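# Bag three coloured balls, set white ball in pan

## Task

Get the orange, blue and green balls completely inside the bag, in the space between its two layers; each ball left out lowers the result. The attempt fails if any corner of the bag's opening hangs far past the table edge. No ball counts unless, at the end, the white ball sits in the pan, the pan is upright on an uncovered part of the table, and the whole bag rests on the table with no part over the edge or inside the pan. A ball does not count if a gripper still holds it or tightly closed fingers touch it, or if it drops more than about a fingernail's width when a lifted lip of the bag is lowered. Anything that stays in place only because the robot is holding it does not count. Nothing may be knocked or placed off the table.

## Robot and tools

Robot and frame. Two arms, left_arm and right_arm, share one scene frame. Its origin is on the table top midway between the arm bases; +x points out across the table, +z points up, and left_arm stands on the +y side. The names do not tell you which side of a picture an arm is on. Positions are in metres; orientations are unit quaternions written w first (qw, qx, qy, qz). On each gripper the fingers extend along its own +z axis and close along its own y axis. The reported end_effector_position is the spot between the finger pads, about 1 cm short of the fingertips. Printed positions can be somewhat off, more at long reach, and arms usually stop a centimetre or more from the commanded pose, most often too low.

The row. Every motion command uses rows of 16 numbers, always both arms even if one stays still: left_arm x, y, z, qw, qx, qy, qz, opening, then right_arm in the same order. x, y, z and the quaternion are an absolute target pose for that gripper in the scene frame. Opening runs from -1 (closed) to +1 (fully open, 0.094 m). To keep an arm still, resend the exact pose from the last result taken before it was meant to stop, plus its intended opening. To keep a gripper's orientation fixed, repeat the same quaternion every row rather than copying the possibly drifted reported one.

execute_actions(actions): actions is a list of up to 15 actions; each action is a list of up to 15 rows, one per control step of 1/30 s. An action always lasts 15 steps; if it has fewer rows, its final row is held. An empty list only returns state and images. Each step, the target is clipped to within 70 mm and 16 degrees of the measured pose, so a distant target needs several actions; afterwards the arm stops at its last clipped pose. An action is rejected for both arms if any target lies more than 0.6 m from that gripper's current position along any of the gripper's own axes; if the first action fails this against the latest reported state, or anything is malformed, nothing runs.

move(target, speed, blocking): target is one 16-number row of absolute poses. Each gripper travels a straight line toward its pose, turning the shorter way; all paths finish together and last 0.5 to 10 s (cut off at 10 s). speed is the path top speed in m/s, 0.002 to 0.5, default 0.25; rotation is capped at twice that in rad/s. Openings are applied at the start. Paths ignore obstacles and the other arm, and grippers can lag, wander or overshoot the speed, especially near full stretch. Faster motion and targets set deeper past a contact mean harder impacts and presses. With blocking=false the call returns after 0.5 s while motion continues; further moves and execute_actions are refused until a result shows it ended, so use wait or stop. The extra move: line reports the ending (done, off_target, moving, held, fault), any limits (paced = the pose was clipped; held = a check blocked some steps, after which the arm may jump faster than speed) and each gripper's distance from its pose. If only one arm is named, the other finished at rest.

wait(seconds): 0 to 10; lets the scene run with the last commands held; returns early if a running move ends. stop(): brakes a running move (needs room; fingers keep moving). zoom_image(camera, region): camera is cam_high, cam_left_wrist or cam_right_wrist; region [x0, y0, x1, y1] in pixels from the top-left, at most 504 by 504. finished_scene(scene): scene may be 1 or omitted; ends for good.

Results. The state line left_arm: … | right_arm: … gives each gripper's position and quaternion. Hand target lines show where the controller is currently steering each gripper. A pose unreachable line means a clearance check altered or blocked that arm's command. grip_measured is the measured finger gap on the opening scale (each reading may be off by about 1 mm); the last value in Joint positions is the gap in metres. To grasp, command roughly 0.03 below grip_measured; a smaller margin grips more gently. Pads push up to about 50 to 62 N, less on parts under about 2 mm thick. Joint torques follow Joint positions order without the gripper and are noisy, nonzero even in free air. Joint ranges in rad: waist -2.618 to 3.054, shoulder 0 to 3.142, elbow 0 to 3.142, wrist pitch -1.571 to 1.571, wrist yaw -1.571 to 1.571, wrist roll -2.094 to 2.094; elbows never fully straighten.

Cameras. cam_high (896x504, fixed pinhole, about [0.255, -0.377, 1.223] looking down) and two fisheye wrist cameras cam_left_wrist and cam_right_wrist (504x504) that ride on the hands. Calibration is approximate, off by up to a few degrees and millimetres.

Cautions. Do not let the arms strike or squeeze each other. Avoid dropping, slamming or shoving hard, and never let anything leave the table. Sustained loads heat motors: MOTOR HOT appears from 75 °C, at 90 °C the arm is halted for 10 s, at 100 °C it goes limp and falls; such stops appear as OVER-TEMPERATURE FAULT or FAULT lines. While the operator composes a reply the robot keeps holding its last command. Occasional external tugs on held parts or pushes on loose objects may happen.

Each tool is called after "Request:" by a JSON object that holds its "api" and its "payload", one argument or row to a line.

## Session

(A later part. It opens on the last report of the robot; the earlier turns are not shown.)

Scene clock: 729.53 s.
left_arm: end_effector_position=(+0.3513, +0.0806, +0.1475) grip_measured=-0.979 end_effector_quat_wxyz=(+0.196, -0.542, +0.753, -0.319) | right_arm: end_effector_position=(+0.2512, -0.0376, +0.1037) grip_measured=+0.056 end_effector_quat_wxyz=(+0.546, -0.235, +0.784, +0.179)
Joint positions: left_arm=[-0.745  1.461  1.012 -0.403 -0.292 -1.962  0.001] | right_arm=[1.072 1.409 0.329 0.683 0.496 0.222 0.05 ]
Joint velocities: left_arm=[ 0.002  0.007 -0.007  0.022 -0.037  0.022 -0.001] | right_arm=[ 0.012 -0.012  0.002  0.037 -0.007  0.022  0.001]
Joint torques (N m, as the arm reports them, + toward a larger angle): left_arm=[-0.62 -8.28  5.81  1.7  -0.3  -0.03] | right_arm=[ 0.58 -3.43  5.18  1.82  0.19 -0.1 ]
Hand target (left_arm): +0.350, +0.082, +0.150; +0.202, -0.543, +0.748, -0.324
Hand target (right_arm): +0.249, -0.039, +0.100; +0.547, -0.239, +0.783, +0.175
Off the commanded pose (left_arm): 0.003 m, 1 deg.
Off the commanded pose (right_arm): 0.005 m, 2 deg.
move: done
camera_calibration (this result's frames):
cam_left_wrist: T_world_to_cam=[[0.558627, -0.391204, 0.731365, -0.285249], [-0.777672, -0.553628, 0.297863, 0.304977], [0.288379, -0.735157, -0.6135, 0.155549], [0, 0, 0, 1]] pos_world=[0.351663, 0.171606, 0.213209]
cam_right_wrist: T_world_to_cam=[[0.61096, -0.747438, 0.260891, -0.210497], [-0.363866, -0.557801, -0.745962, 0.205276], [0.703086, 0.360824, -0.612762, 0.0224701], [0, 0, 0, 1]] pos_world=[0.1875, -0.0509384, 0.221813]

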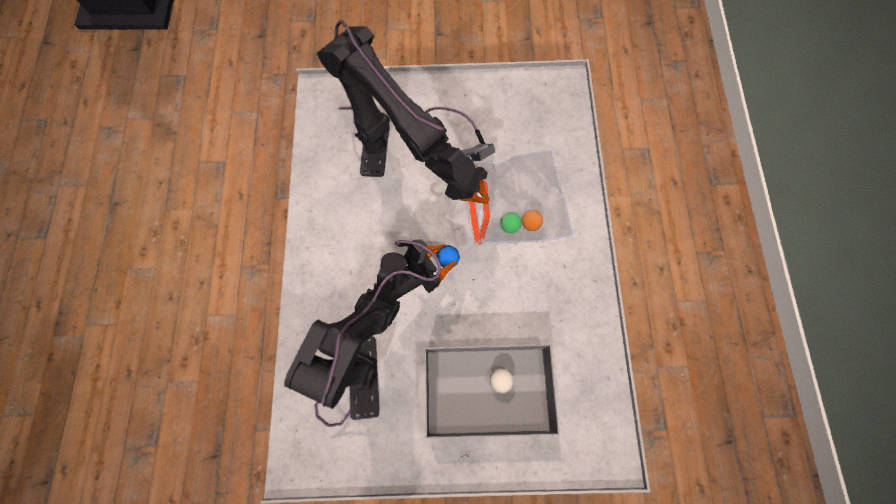

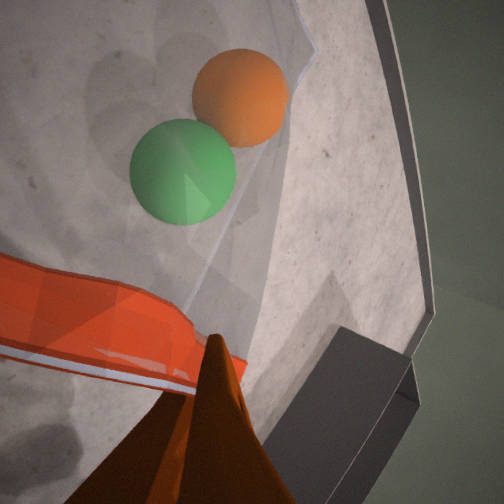

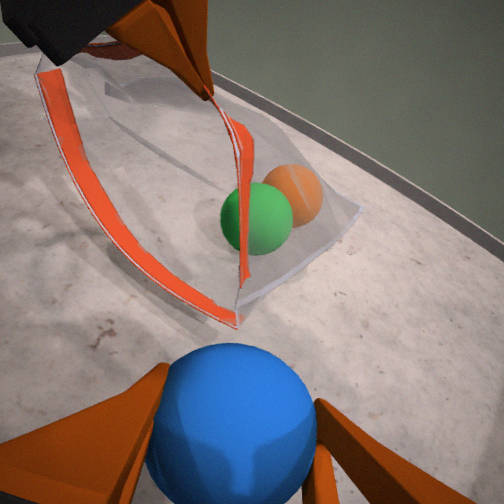

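Request:
{"api": "move", "payload": {
  "target": [0.35,0.082,0.15,0.2028,-0.543,0.7475,-0.3245,-1,0.295,0.035,0.10,0.4967,-0.0714,0.8161,0.2868,0.05],
  "speed": 0.1
}}

Scene clock: 760.20 s.
left_arm: end_effector_position=(+0.3513, +0.0806, +0.1475) grip_measured=-0.979 end_effector_quat_wxyz=(+0.196, -0.542, +0.753, -0.319) | right_arm: end_effector_position=(+0.2869, +0.0298, +0.0910) grip_measured=+0.056 end_effector_quat_wxyz=(+0.491, -0.084, +0.822, +0.276)
Joint positions: left_arm=[-0.745  1.461  1.012 -0.403 -0.292 -1.962  0.001] | right_arm=[1.051 1.734 0.615 0.698 0.467 0.609 0.05 ]
Joint velocities: left_arm=[ 0.007  0.007  0.007 -0.007  0.051 -0.022 -0.   ] | right_arm=[-0.007 -0.002 -0.017 -0.081  0.007 -0.007 -0.001]
Joint torques (N m, as the arm reports them, + toward a larger angle): left_arm=[-0.57 -8.3   5.85  1.68 -0.29 -0.02] | right_arm=[-0.8  -7.07  8.59  1.68  0.05  0.08]
Hand target (left_arm): +0.350, +0.082, +0.150; +0.202, -0.543, +0.748, -0.324
Hand target (right_arm): +0.294, +0.035, +0.100; +0.497, -0.072, +0.816, +0.287
Off the commanded pose (left_arm): 0.003 m, 1 deg.
Off the commanded pose (right_arm): 0.013 m, 2 deg.
move: off_target (right_arm)
camera_calibration (this result's frames):
cam_left_wrist: T_world_to_cam=[[0.558627, -0.391204, 0.731365, -0.285249], [-0.777672, -0.553628, 0.297863, 0.304977], [0.288379, -0.735157, -0.6135, 0.155549], [0, 0, 0, 1]] pos_world=[0.351663, 0.171606, 0.213209]
cam_right_wrist: T_world_to_cam=[[0.525079, -0.845703, -0.0952804, -0.118692], [-0.59266, -0.283011, -0.754095, 0.304576], [0.610775, 0.452429, -0.649817, -0.00766439], [0, 0, 0, 1]] pos_world=[0.247513, -0.0107122, 0.213389]

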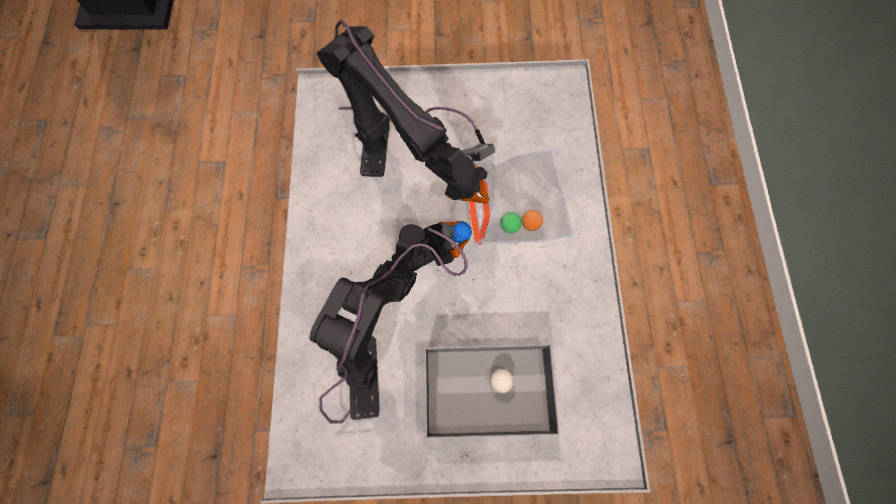

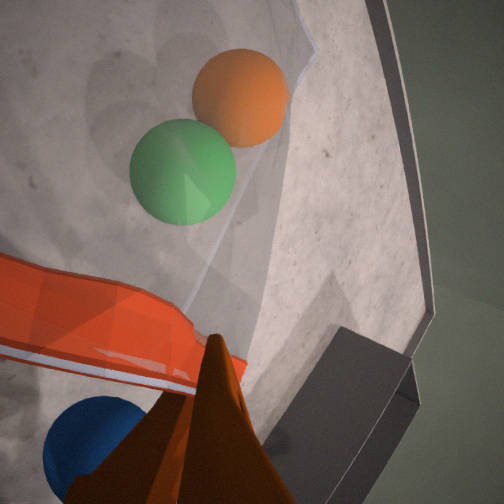

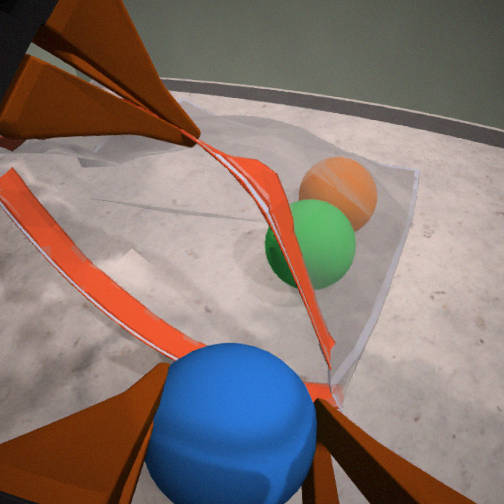

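Request:
{"api": "move", "payload": {
  "target": [0.35,0.082,0.15,0.2028,-0.543,0.7475,-0.3245,-1,0.328,0.075,0.095,0.4967,-0.0714,0.8161,0.2868,0.05],
  "speed": 0.05
}}

Scene clock: 763.97 s.
left_arm: end_effector_position=(+0.3513, +0.0806, +0.1475) grip_measured=-0.979 end_effector_quat_wxyz=(+0.196, -0.542, +0.753, -0.319) | right_arm: end_effector_position=(+0.3212, +0.0723, +0.0911) grip_measured=+0.056 end_effector_quat_wxyz=(+0.495, -0.073, +0.817, +0.288)
Joint positions: left_arm=[-0.745  1.461  1.012 -0.403 -0.292 -1.962  0.001] | right_arm=[1.016 1.908 0.823 0.694 0.437 0.611 0.05 ]
Joint velocities: left_arm=[-0.017 -0.002 -0.012 -0.007 -0.022 -0.007  0.   ] | right_arm=[-0.007  0.007 -0.007  0.007  0.022  0.037 -0.001]
Joint torques (N m, as the arm reports them, + toward a larger angle): left_arm=[-0.59 -8.26  5.85  1.7  -0.29 -0.03] | right_arm=[-0.72 -9.2   8.81  1.51  0.11 -0.05]
Hand target (left_arm): +0.350, +0.082, +0.150; +0.202, -0.543, +0.748, -0.324
Hand target (right_arm): +0.328, +0.075, +0.095; +0.497, -0.071, +0.816, +0.287
Off the commanded pose (left_arm): 0.003 m, 1 deg.
Off the commanded pose (right_arm): 0.008 m, 0 deg.
move: done
camera_calibration (this result's frames):
cam_left_wrist: T_world_to_cam=[[0.558627, -0.391204, 0.731365, -0.285249], [-0.777672, -0.553628, 0.297863, 0.304977], [0.288379, -0.735157, -0.6135, 0.155549], [0, 0, 0, 1]] pos_world=[0.351663, 0.171606, 0.213209]
cam_right_wrist: T_world_to_cam=[[0.51853, -0.845993, -0.124183, -0.095944], [-0.593302, -0.251397, -0.764717, 0.335873], [0.615726, 0.470207, -0.632287, -0.0521879], [0, 0, 0, 1]] pos_world=[0.281157, 0.0278084, 0.211935]

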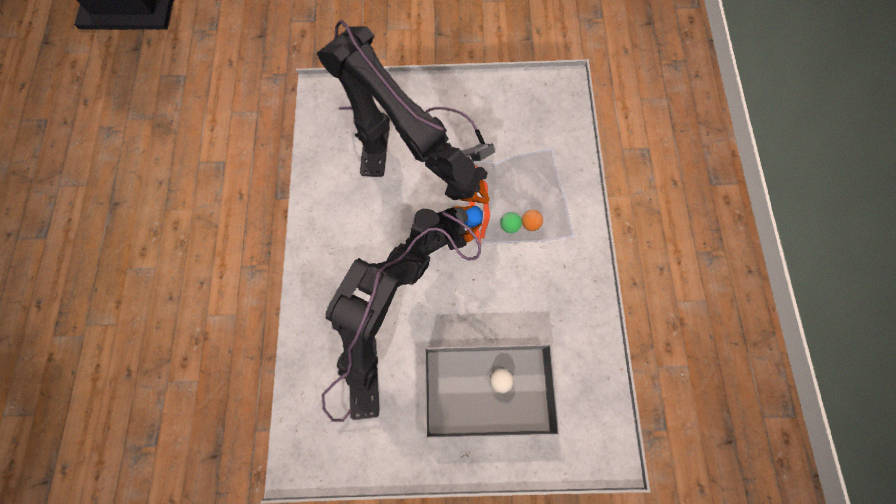

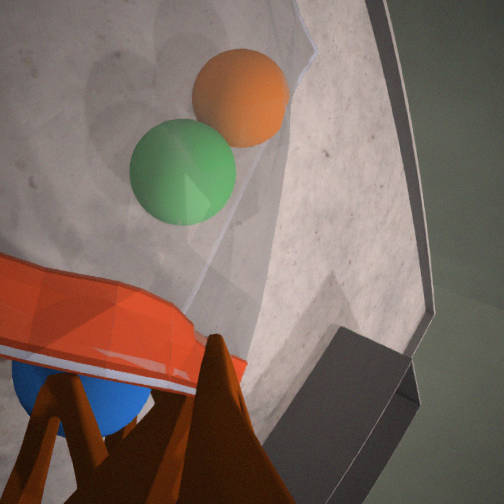

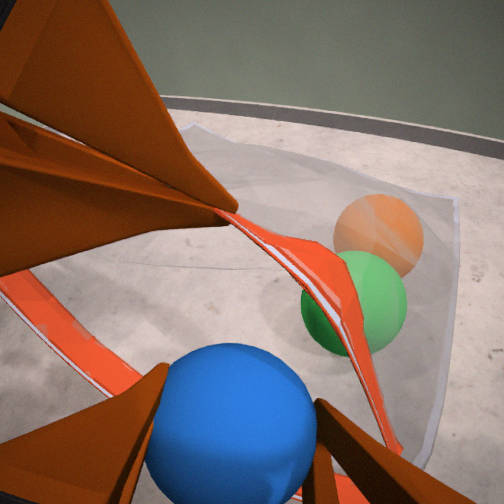

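Request:
{"api": "move", "payload": {
  "target": [0.35,0.082,0.15,0.2028,-0.543,0.7475,-0.3245,-1,0.368,0.09,0.08,0.4967,-0.0714,0.8161,0.2868,0.05],
  "speed": 0.04
}}

Scene clock: 771.60 s.
left_arm: end_effector_position=(+0.3515, +0.0806, +0.1478) grip_measured=-0.979 end_effector_quat_wxyz=(+0.196, -0.542, +0.752, -0.319) | right_arm: end_effector_position=(+0.3600, +0.0860, +0.0714) grip_measured=+0.056 end_effector_quat_wxyz=(+0.489, -0.073, +0.822, +0.283)
Joint positions: left_arm=[-0.745  1.461  1.012 -0.401 -0.294 -1.962  0.001] | right_arm=[0.941 2.049 0.957 0.693 0.368 0.586 0.05 ]
Joint velocities: left_arm=[ 0.017 -0.017 -0.007 -0.037 -0.095 -0.007 -0.   ] | right_arm=[-0.012 -0.002 -0.012 -0.037 -0.037 -0.066 -0.   ]
Joint torques (N m, as the arm reports them, + toward a larger angle): left_arm=[-0.6  -8.27  5.86  1.68 -0.28 -0.02] | right_arm=[ -0.68 -10.39   8.9    1.67   0.11  -0.11]
Hand target (left_arm): +0.350, +0.082, +0.150; +0.203, -0.543, +0.748, -0.324
Hand target (right_arm): +0.368, +0.090, +0.080; +0.497, -0.071, +0.816, +0.287
Off the commanded pose (left_arm): 0.003 m, 1 deg.
Off the commanded pose (right_arm): 0.012 m, 1 deg.
move: off_target (right_arm)
camera_calibration (this result's frames):
cam_left_wrist: T_world_to_cam=[[0.558017, -0.390266, 0.732332, -0.285571], [-0.777413, -0.554533, 0.296853, 0.305302], [0.29025, -0.734974, -0.612836, 0.154886], [0, 0, 0, 1]] pos_world=[0.351744, 0.171689, 0.213423]
cam_right_wrist: T_world_to_cam=[[0.514488, -0.849123, -0.119552, -0.105554], [-0.604286, -0.260106, -0.753115, 0.351144], [0.608391, 0.459713, -0.646935, -0.0903668], [0, 0, 0, 1]] pos_world=[0.321476, 0.0432489, 0.193371]

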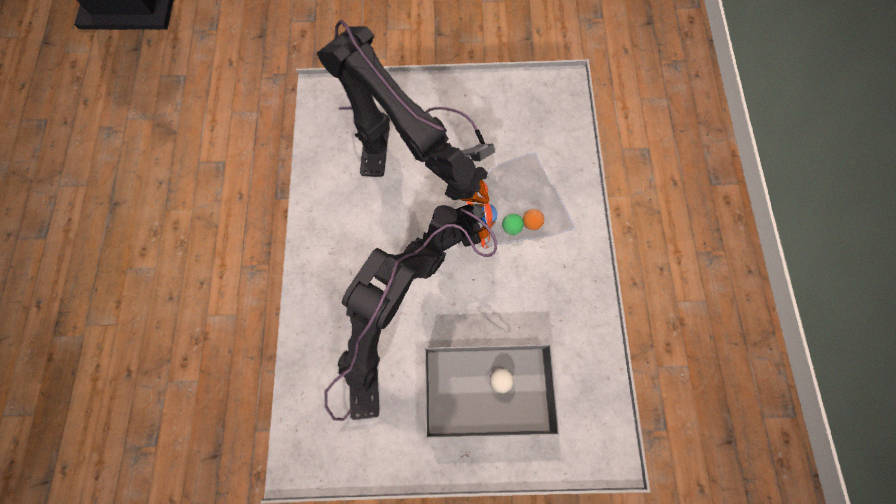

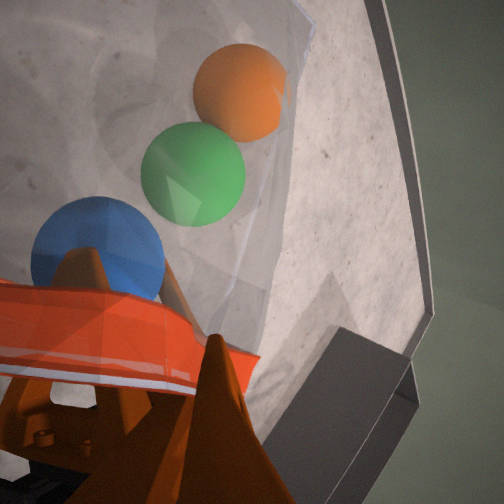

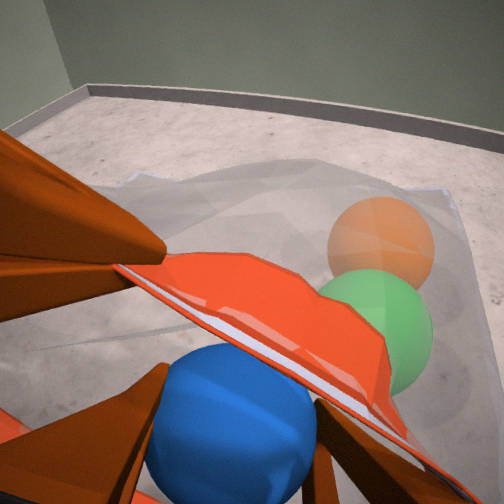

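Request:
{"api": "move", "payload": {
  "target": [0.35,0.082,0.15,0.2028,-0.543,0.7475,-0.3245,-1,0.378,0.098,0.064,0.4967,-0.0714,0.8161,0.2868,0.05],
  "speed": 0.03
}}

Scene clock: 777.13 s.
left_arm: end_effector_position=(+0.3516, +0.0806, +0.1478) grip_measured=-0.979 end_effector_quat_wxyz=(+0.196, -0.542, +0.752, -0.319) | right_arm: end_effector_position=(+0.3685, +0.0927, +0.0522) grip_measured=+0.056 end_effector_quat_wxyz=(+0.484, -0.075, +0.826, +0.277)
Joint positions: left_arm=[-0.745  1.461  1.012 -0.401 -0.294 -1.962  0.001] | right_arm=[0.931 2.127 1.003 0.71  0.359 0.582 0.05 ]
Joint velocities: left_arm=[-0.022 -0.007 -0.007 -0.051  0.051  0.037  0.001] | right_arm=[ 0.007 -0.007 -0.017 -0.022 -0.037 -0.051  0.   ]
Joint torques (N m, as the arm reports them, + toward a larger angle): left_arm=[-0.56 -8.29  5.84  1.67 -0.29 -0.02] | right_arm=[ -0.74 -11.15   8.54   1.77   0.    -0.16]
Hand target (left_arm): +0.350, +0.082, +0.150; +0.202, -0.543, +0.748, -0.324
Hand target (right_arm): +0.377, +0.098, +0.064; +0.497, -0.071, +0.816, +0.287
Off the commanded pose (left_arm): 0.003 m, 1 deg.
Off the commanded pose (right_arm): 0.016 m, 2 deg.
move: off_target (right_arm)
camera_calibration (this result's frames):
cam_left_wrist: T_world_to_cam=[[0.557827, -0.39006, 0.732585, -0.285649], [-0.77749, -0.55445, 0.296807, 0.30532], [0.290409, -0.735145, -0.612555, 0.154789], [0, 0, 0, 1]] pos_world=[0.351774, 0.171656, 0.213458]
cam_right_wrist: T_world_to_cam=[[0.514167, -0.850355, -0.111934, -0.106708], [-0.610984, -0.271549, -0.743612, 0.346648], [0.601939, 0.450731, -0.659175, -0.107244], [0, 0, 0, 1]] pos_world=[0.331216, 0.0517306, 0.175135]

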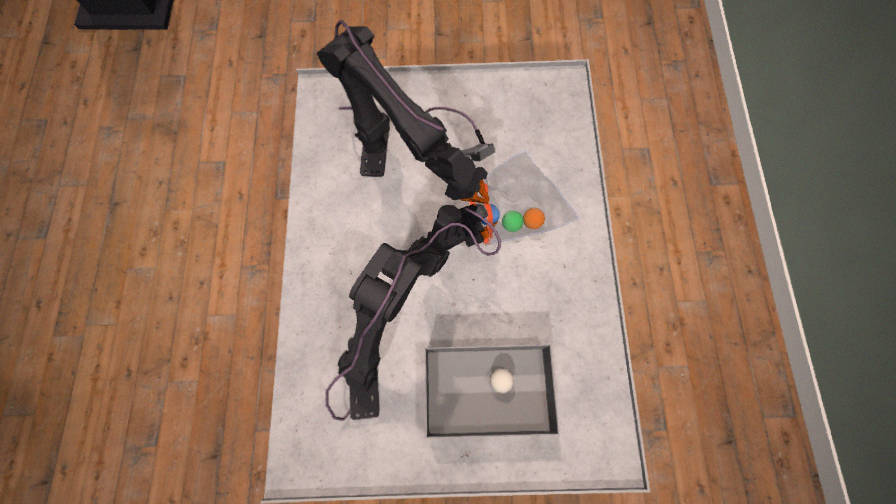

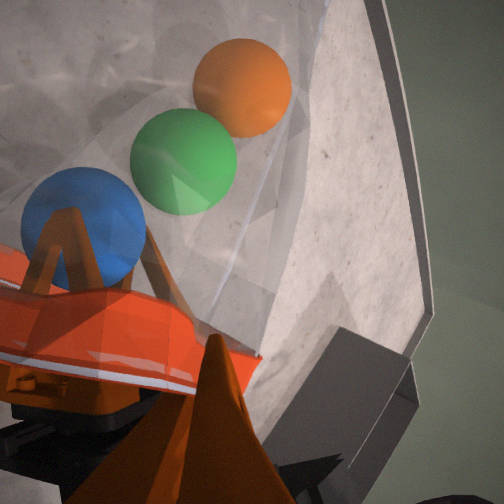

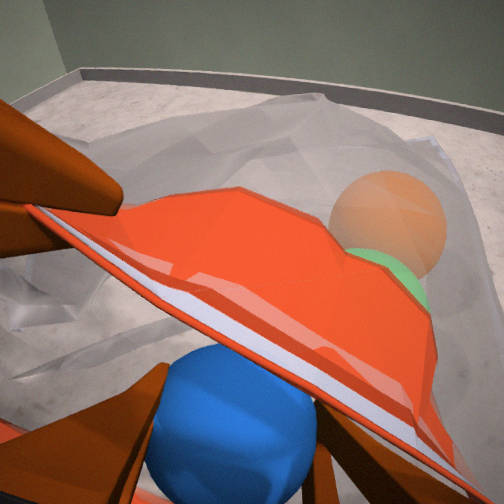

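Request:
{"api": "execute_actions", "payload": {
  "actions": [
    [[0.35,0.082,0.15,0.2028,-0.543,0.7475,-0.3245,-1,0.372,0.093,0.058,0.4967,-0.0714,0.8161,0.2868,0.09],[0.35,0.082,0.15,0.2028,-0.543,0.7475,-0.3245,-1,0.372,0.093,0.058,0.4967,-0.0714,0.8161,0.2868,0.11],[0.35,0.082,0.15,0.2028,-0.543,0.7475,-0.3245,-1,0.372,0.093,0.058,0.4967,-0.0714,0.8161,0.2868,0.13],[0.35,0.082,0.15,0.2028,-0.543,0.7475,-0.3245,-1,0.372,0.093,0.058,0.4967,-0.0714,0.8161,0.2868,0.15],[0.35,0.082,0.15,0.2028,-0.543,0.7475,-0.3245,-1,0.372,0.093,0.058,0.4967,-0.0714,0.8161,0.2868,0.17],[0.35,0.082,0.15,0.2028,-0.543,0.7475,-0.3245,-1,0.372,0.093,0.058,0.4967,-0.0714,0.8161,0.2868,0.19],[0.35,0.082,0.15,0.2028,-0.543,0.7475,-0.3245,-1,0.372,0.093,0.058,0.4967,-0.0714,0.8161,0.2868,0.21]],
    [[0.35,0.082,0.15,0.2028,-0.543,0.7475,-0.3245,-1,0.372,0.093,0.058,0.4967,-0.0714,0.8161,0.2868,0.3]]
  ]
}}

Request:
{"api": "move", "payload": {
  "target": [0.35,0.082,0.15,0.2028,-0.543,0.7475,-0.3245,-1,0.32,0.055,0.085,0.4967,-0.0714,0.8161,0.2868,0.3],
  "speed": 0.05
}}

Scene clock: 784.80 s.
left_arm: end_effector_position=(+0.3517, +0.0806, +0.1479) grip_measured=-0.979 end_effector_quat_wxyz=(+0.197, -0.542, +0.752, -0.319) | right_arm: end_effector_position=(+0.3703, +0.0955, +0.0601) grip_measured=+0.298 end_effector_quat_wxyz=(+0.494, -0.071, +0.817, +0.289)
Joint positions: left_arm=[-0.745  1.461  1.012 -0.401 -0.294 -1.962  0.001] | right_arm=[0.931 2.127 1.003 0.746 0.359 0.582 0.061]
Joint velocities: left_arm=[-0.002  0.007 -0.007 -0.037  0.022 -0.051 -0.001] | right_arm=[ 0.012  0.002 -0.007  0.051  0.051 -0.066  0.   ]
Joint torques (N m, as the arm reports them, + toward a larger angle): left_arm=[-0.59 -8.3   5.84  1.67 -0.26 -0.02] | right_arm=[ -0.38 -11.     5.61   1.86   0.08  -0.05]
Hand target (left_arm): +0.350, +0.082, +0.150; +0.203, -0.543, +0.748, -0.324
Hand target (right_arm): +0.372, +0.093, +0.058; +0.496, -0.071, +0.816, +0.287
Off the commanded pose (left_arm): 0.003 m, 1 deg.
Off the commanded pose (right_arm): 0.004 m, 0 deg.
camera_calibration (this result's frames):
cam_left_wrist: T_world_to_cam=[[0.557582, -0.389857, 0.732881, -0.285724], [-0.77749, -0.55462, 0.29649, 0.305427], [0.290882, -0.735124, -0.612356, 0.154615], [0, 0, 0, 1]] pos_world=[0.351806, 0.171665, 0.213525]
cam_right_wrist: T_world_to_cam=[[0.516516, -0.846703, -0.127693, -0.104638], [-0.596209, -0.248581, -0.763375, 0.347926], [0.61461, 0.470428, -0.633208, -0.112496], [0, 0, 0, 1]] pos_world=[0.330625, 0.050812, 0.181003]

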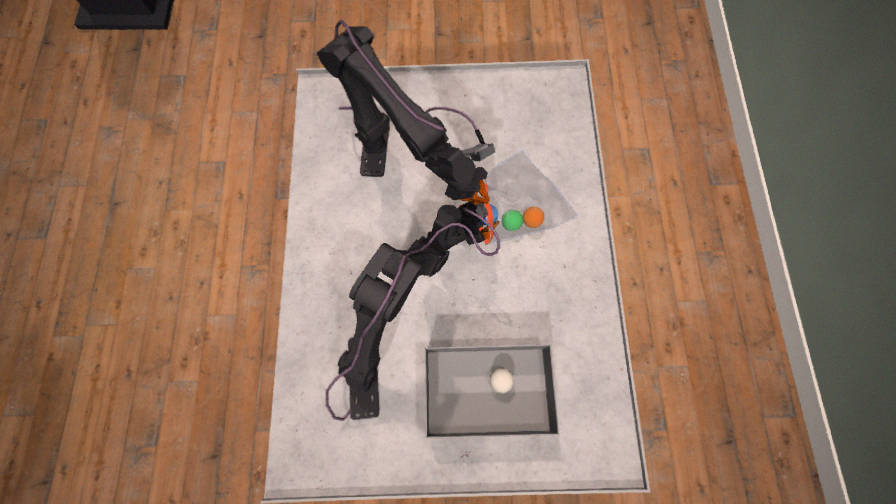

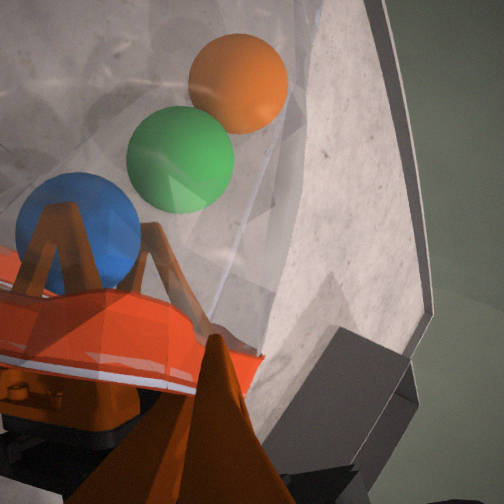

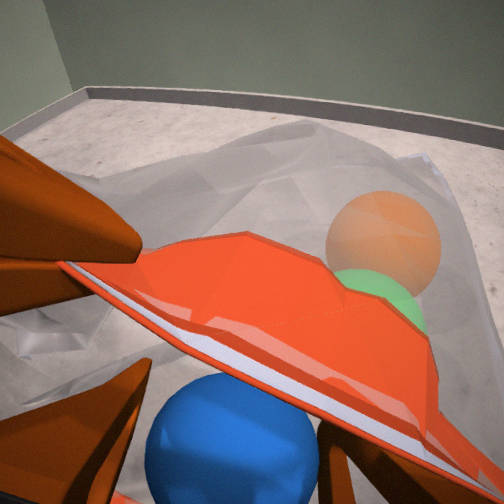

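Scene clock: 786.50 s.
left_arm: end_effector_position=(+0.3517, +0.0806, +0.1479) grip_measured=-0.979 end_effector_quat_wxyz=(+0.197, -0.542, +0.752, -0.319) | right_arm: end_effector_position=(+0.3243, +0.0558, +0.0785) grip_measured=+0.298 end_effector_quat_wxyz=(+0.493, -0.076, +0.820, +0.281)
Joint positions: left_arm=[-0.745  1.461  1.012 -0.401 -0.294 -1.962  0.001] | right_arm=[0.985 1.908 0.763 0.747 0.412 0.592 0.061]
Joint velocities: left_arm=[ 0.007 -0.017 -0.017  0.022 -0.007 -0.007  0.   ] | right_arm=[ 0.007  0.012  0.017 -0.007 -0.022 -0.022  0.   ]
Joint torques (N m, as the arm reports them, + toward a larger angle): left_arm=[-0.62 -8.3   5.81  1.68 -0.27 -0.02] | right_arm=[  0.76 -11.35   4.96   1.74   0.23   0.04]
Hand target (left_arm): +0.350, +0.082, +0.150; +0.203, -0.543, +0.748, -0.324
Hand target (right_arm): +0.320, +0.055, +0.085; +0.497, -0.071, +0.816, +0.287
Off the commanded pose (left_arm): 0.003 m, 1 deg.
Off the commanded pose (right_arm): 0.008 m, 1 deg.
move: done
camera_calibration (this result's frames):
cam_left_wrist: T_world_to_cam=[[0.557582, -0.389857, 0.732881, -0.285724], [-0.77749, -0.55462, 0.29649, 0.305427], [0.290882, -0.735124, -0.612356, 0.154615], [0, 0, 0, 1]] pos_world=[0.351806, 0.171665, 0.213525]
cam_right_wrist: T_world_to_cam=[[0.51746, -0.848561, -0.110361, -0.113756], [-0.595288, -0.264327, -0.758791, 0.324853], [0.614708, 0.458341, -0.641917, -0.0525415], [0, 0, 0, 1]] pos_world=[0.284543, 0.0134204, 0.200214]

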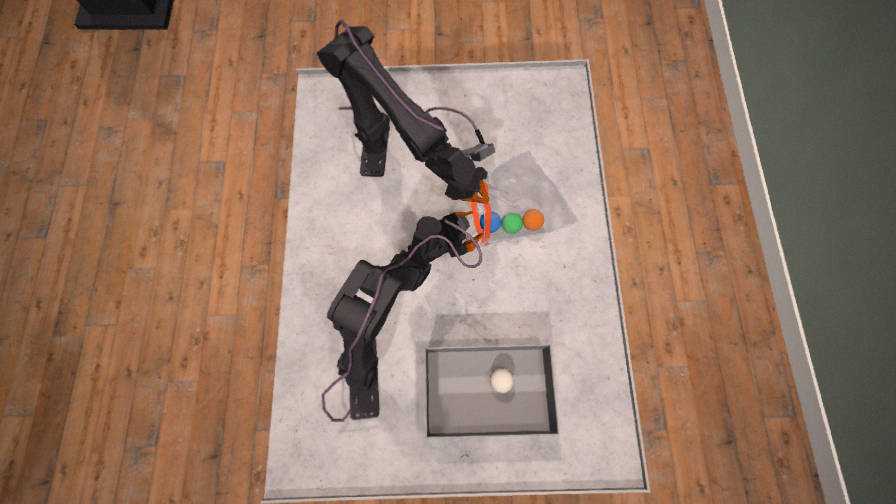

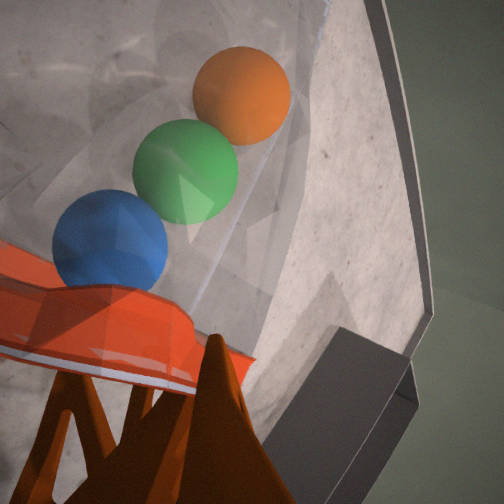

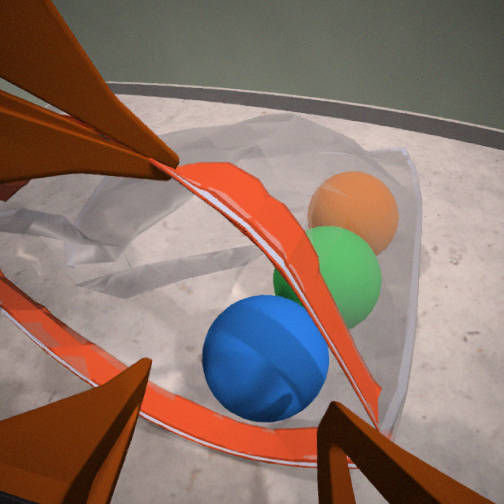

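Request:
{"api": "move", "payload": {
  "target": [0.35,0.082,0.15,0.2028,-0.543,0.7475,-0.3245,-1,0.26,-0.04,0.10,0.4967,-0.0714,0.8161,0.2868,-0.5],
  "speed": 0.12
}}

Request:
{"api": "move", "payload": {
  "target": [0.39,0.085,0.26,0.2028,-0.543,0.7475,-0.3245,-1,0.26,-0.04,0.10,0.4967,-0.0714,0.8161,0.2868,-0.5],
  "speed": 0.06
}}

Scene clock: 799.40 s.
left_arm: end_effector_position=(+0.3517, +0.0806, +0.1479) grip_measured=-0.979 end_effector_quat_wxyz=(+0.197, -0.542, +0.752, -0.319) | right_arm: end_effector_position=(+0.2655, -0.0369, +0.1033) grip_measured=-0.498 end_effector_quat_wxyz=(+0.501, -0.071, +0.812, +0.291)
Joint positions: left_arm=[-0.745  1.461  1.012 -0.401 -0.294 -1.962  0.001] | right_arm=[1.011 1.454 0.339 0.745 0.438 0.603 0.024]
Joint velocities: left_arm=[ 0.007  0.002  0.007  0.037 -0.125  0.037 -0.   ] | right_arm=[ 0.012  0.017 -0.007 -0.037  0.066  0.066 -0.   ]
Joint torques (N m, as the arm reports them, + toward a larger angle): left_arm=[-0.56 -8.29  5.87  1.68 -0.28 -0.02] | right_arm=[ 0.84 -6.36  4.95  1.45  0.16  0.14]
Hand target (left_arm): +0.350, +0.082, +0.150; +0.203, -0.543, +0.748, -0.324
Hand target (right_arm): +0.261, -0.041, +0.100; +0.497, -0.071, +0.816, +0.287
Off the commanded pose (left_arm): 0.003 m, 1 deg.
Off the commanded pose (right_arm): 0.007 m, 1 deg.
move: done
camera_calibration (this result's frames):
cam_left_wrist: T_world_to_cam=[[0.557582, -0.389857, 0.732881, -0.285724], [-0.77749, -0.55462, 0.29649, 0.305427], [0.290882, -0.735124, -0.612356, 0.154615], [0, 0, 0, 1]] pos_world=[0.351806, 0.171665, 0.213525]
cam_right_wrist: T_world_to_cam=[[0.517905, -0.846139, -0.125787, -0.157588], [-0.583153, -0.241638, -0.775592, 0.283487], [0.625864, 0.475036, -0.618575, 0.0372212], [0, 0, 0, 1]] pos_world=[0.223637, -0.0825217, 0.223072]

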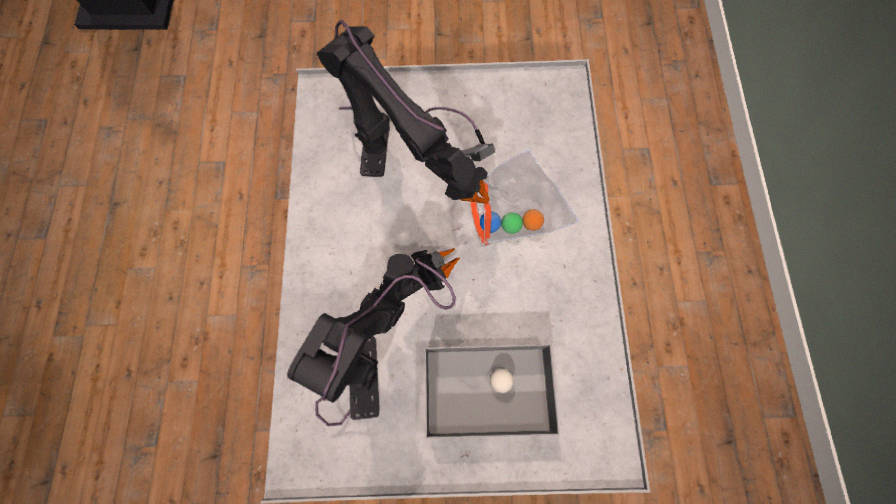

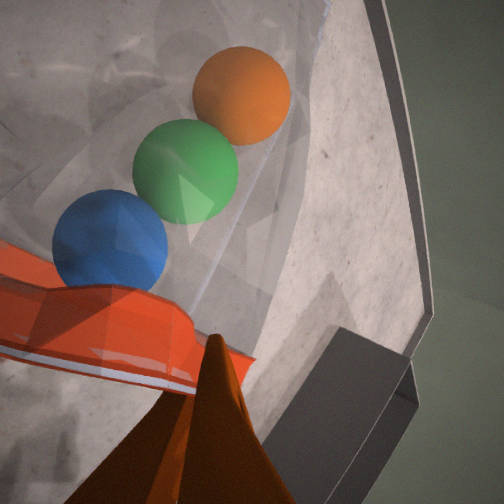

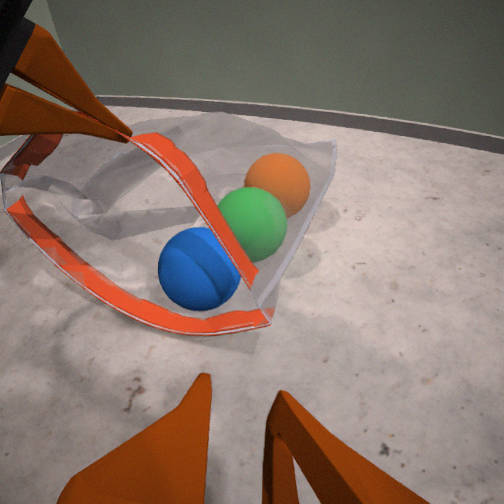

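Scene clock: 801.87 s.
left_arm: end_effector_position=(+0.3874, +0.0837, +0.2534) grip_measured=-0.979 end_effector_quat_wxyz=(+0.200, -0.546, +0.745, -0.326) | right_arm: end_effector_position=(+0.2643, -0.0367, +0.1023) grip_measured=-0.498 end_effector_quat_wxyz=(+0.500, -0.071, +0.813, +0.290)
Joint positions: left_arm=[-0.658  1.533  1.486 -0.769 -0.244 -1.905  0.001] | right_arm=[1.016 1.454 0.339 0.74  0.442 0.605 0.024]
Joint velocities: left_arm=[-0.007 -0.002  0.002  0.081 -0.022  0.007 -0.   ] | right_arm=[-0.002 -0.002 -0.007 -0.081 -0.081  0.007  0.001]
Joint torques (N m, as the arm reports them, + toward a larger angle): left_arm=[ 0.64 -7.   10.21  1.34 -0.09  0.19] | right_arm=[ 0.86 -6.35  5.15  1.46  0.2   0.09]
Hand target (left_arm): +0.390, +0.085, +0.260; +0.203, -0.542, +0.747, -0.325
Hand target (right_arm): +0.260, -0.040, +0.100; +0.497, -0.072, +0.816, +0.287
Off the commanded pose (left_arm): 0.007 m, 1 deg.
Off the commanded pose (right_arm): 0.006 m, 1 deg.
move: done
camera_calibration (this result's frames):
cam_left_wrist: T_world_to_cam=[[0.553179, -0.373623, 0.744579, -0.384347], [-0.773899, -0.561293, 0.29331, 0.303614], [0.30834, -0.738482, -0.599642, 0.201377], [0, 0, 0, 1]] pos_world=[0.385486, 0.175529, 0.317878]
cam_right_wrist: T_world_to_cam=[[0.517594, -0.846594, -0.124001, -0.157087], [-0.584795, -0.244233, -0.77354, 0.28227], [0.624589, 0.472895, -0.621497, 0.0378166], [0, 0, 0, 1]] pos_world=[0.222758, -0.0819327, 0.222371]

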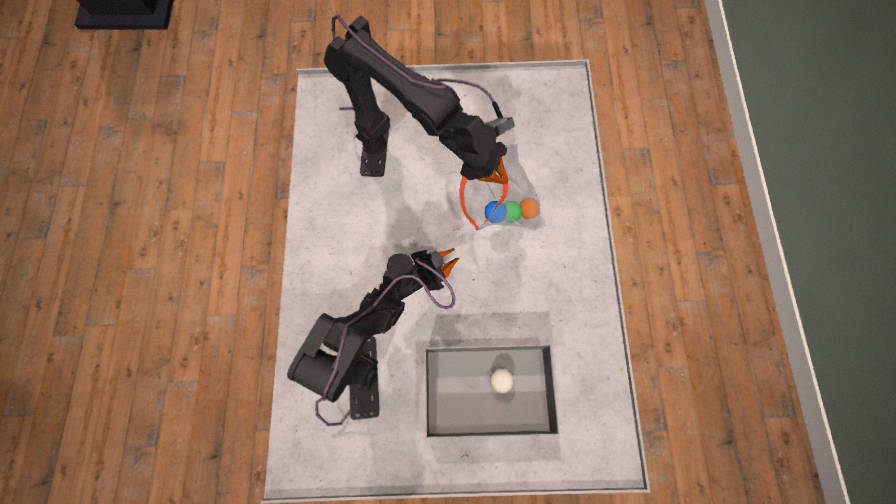

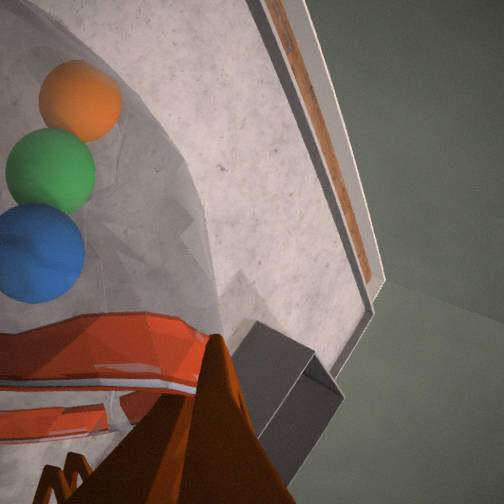

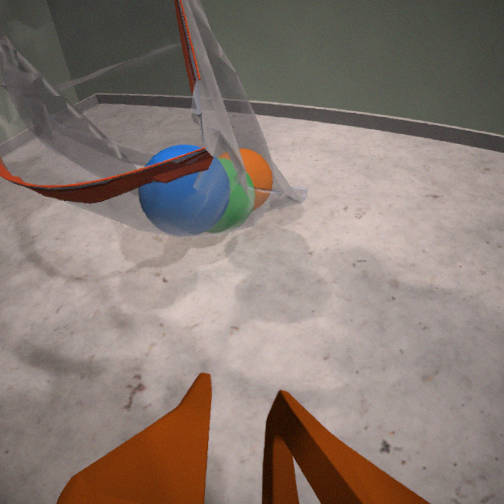

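Request:
{"api": "move", "payload": {
  "target": [0.335,0.09,0.14,0.2028,-0.543,0.7475,-0.3245,-1,0.26,-0.04,0.10,0.4967,-0.0714,0.8161,0.2868,-0.5],
  "speed": 0.06
}}

Scene clock: 811.60 s.
left_arm: end_effector_position=(+0.3359, +0.0884, +0.1356) grip_measured=-0.979 end_effector_quat_wxyz=(+0.195, -0.542, +0.754, -0.315) | right_arm: end_effector_position=(+0.2643, -0.0367, +0.1023) grip_measured=-0.498 end_effector_quat_wxyz=(+0.500, -0.071, +0.813, +0.290)
Joint positions: left_arm=[-0.767  1.413  0.928 -0.379 -0.306 -1.98   0.001] | right_arm=[1.016 1.454 0.339 0.74  0.442 0.606 0.024]
Joint velocities: left_arm=[-0.002  0.012 -0.002  0.007 -0.007  0.037 -0.001] | right_arm=[-0.007 -0.002 -0.012 -0.051  0.022 -0.081 -0.001]
Joint torques (N m, as the arm reports them, + toward a larger angle): left_arm=[-0.55 -8.23  5.84  1.64 -0.28 -0.03] | right_arm=[ 0.85 -6.4   5.2   1.46  0.19  0.08]
Hand target (left_arm): +0.335, +0.090, +0.140; +0.202, -0.544, +0.747, -0.324
Hand target (right_arm): +0.260, -0.040, +0.100; +0.497, -0.071, +0.816, +0.287
Off the commanded pose (left_arm): 0.005 m, 2 deg.
Off the commanded pose (right_arm): 0.006 m, 1 deg.
move: done
camera_calibration (this result's frames):
cam_left_wrist: T_world_to_cam=[[0.562783, -0.394638, 0.726316, -0.265286], [-0.775988, -0.554985, 0.299724, 0.300208], [0.284812, -0.732292, -0.618571, 0.160018], [0, 0, 0, 1]] pos_world=[0.336681, 0.1791, 0.201684]
cam_right_wrist: T_world_to_cam=[[0.517461, -0.846622, -0.124358, -0.157017], [-0.584986, -0.243932, -0.773491, 0.282327], [0.62452, 0.472999, -0.621488, 0.0378376], [0, 0, 0, 1]] pos_world=[0.222777, -0.0819628, 0.222366]

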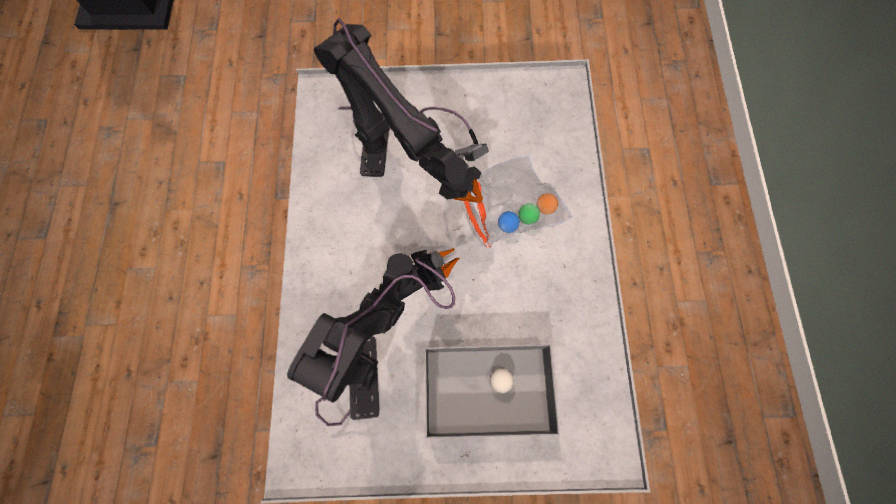

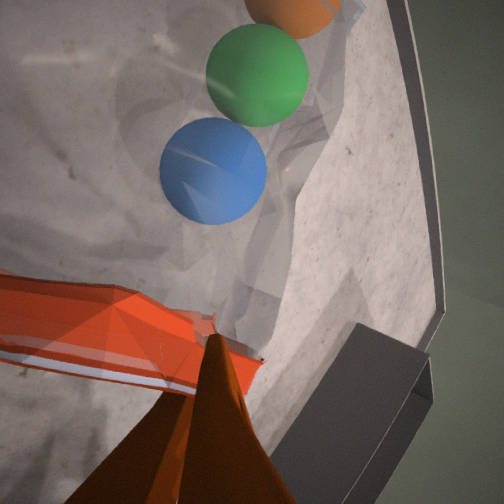

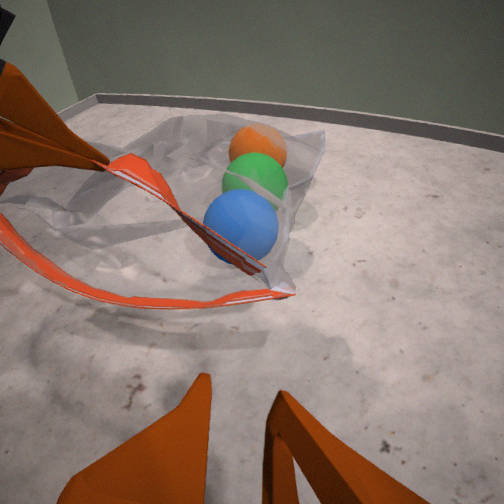

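Request:
{"api": "move", "payload": {
  "target": [0.318,0.10,0.062,0.2028,-0.543,0.7475,-0.3245,-1,0.26,-0.04,0.10,0.4967,-0.0714,0.8161,0.2868,-0.5],
  "speed": 0.05
}}

Scene clock: 817.20 s.
left_arm: end_effector_position=(+0.3200, +0.0972, +0.0671) grip_measured=-0.979 end_effector_quat_wxyz=(+0.197, -0.541, +0.749, -0.329) | right_arm: end_effector_position=(+0.2643, -0.0367, +0.1023) grip_measured=-0.498 end_effector_quat_wxyz=(+0.500, -0.071, +0.813, +0.290)
Joint positions: left_arm=[-0.792  1.45   0.643 -0.033 -0.323 -1.998  0.001] | right_arm=[1.016 1.454 0.339 0.739 0.442 0.606 0.024]
Joint velocities: left_arm=[-0.022 -0.007 -0.017 -0.007 -0.022 -0.007  0.001] | right_arm=[ 0.002 -0.007  0.002 -0.066 -0.007 -0.081 -0.   ]
Joint torques (N m, as the arm reports them, + toward a larger angle): left_arm=[-0.59 -5.4   5.04  1.68 -0.3  -0.03] | right_arm=[ 0.8  -6.28  5.15  1.46  0.2   0.09]
Hand target (left_arm): +0.318, +0.100, +0.062; +0.202, -0.543, +0.748, -0.325
Hand target (right_arm): +0.260, -0.040, +0.100; +0.497, -0.072, +0.816, +0.287
Off the commanded pose (left_arm): 0.006 m, 1 deg.
Off the commanded pose (right_arm): 0.006 m, 1 deg.
move: done
camera_calibration (this result's frames):
cam_left_wrist: T_world_to_cam=[[0.547479, -0.379, 0.746073, -0.201063], [-0.782225, -0.548531, 0.295359, 0.315027], [0.297304, -0.7453, -0.596773, 0.124457], [0, 0, 0, 1]] pos_world=[0.319498, 0.189357, 0.131234]
cam_right_wrist: T_world_to_cam=[[0.517439, -0.846664, -0.124164, -0.157059], [-0.585124, -0.244192, -0.773304, 0.282255], [0.624409, 0.472789, -0.621758, 0.037859], [0, 0, 0, 1]] pos_world=[0.222783, -0.081951, 0.222307]

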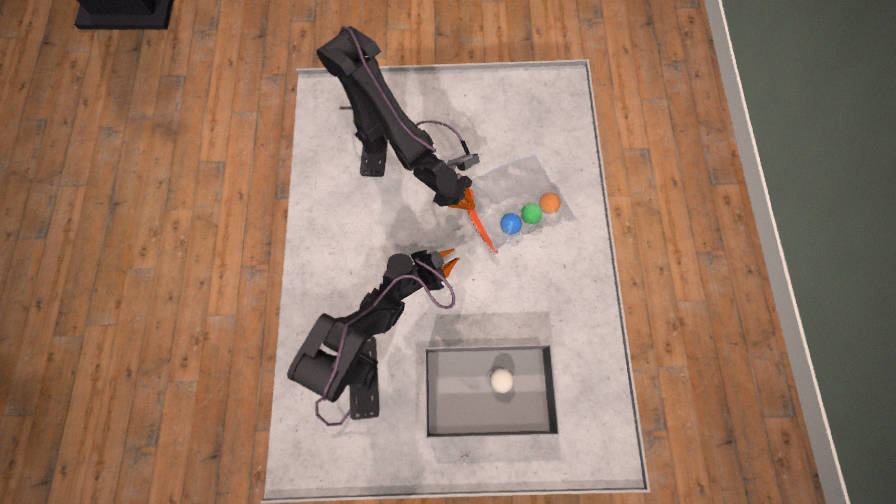

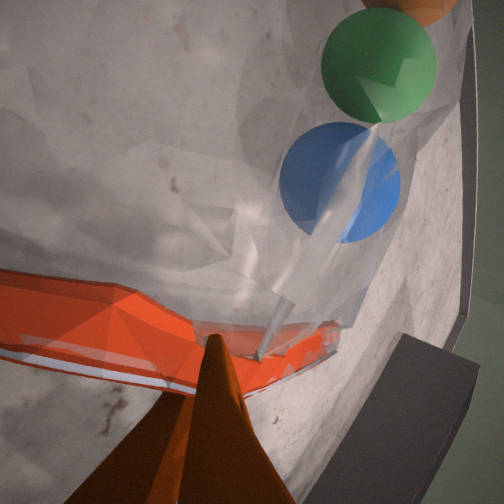

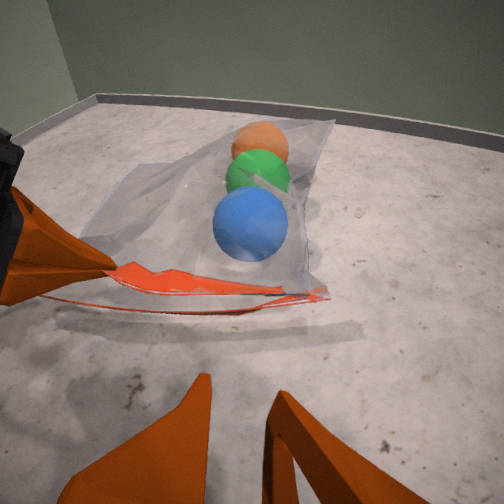

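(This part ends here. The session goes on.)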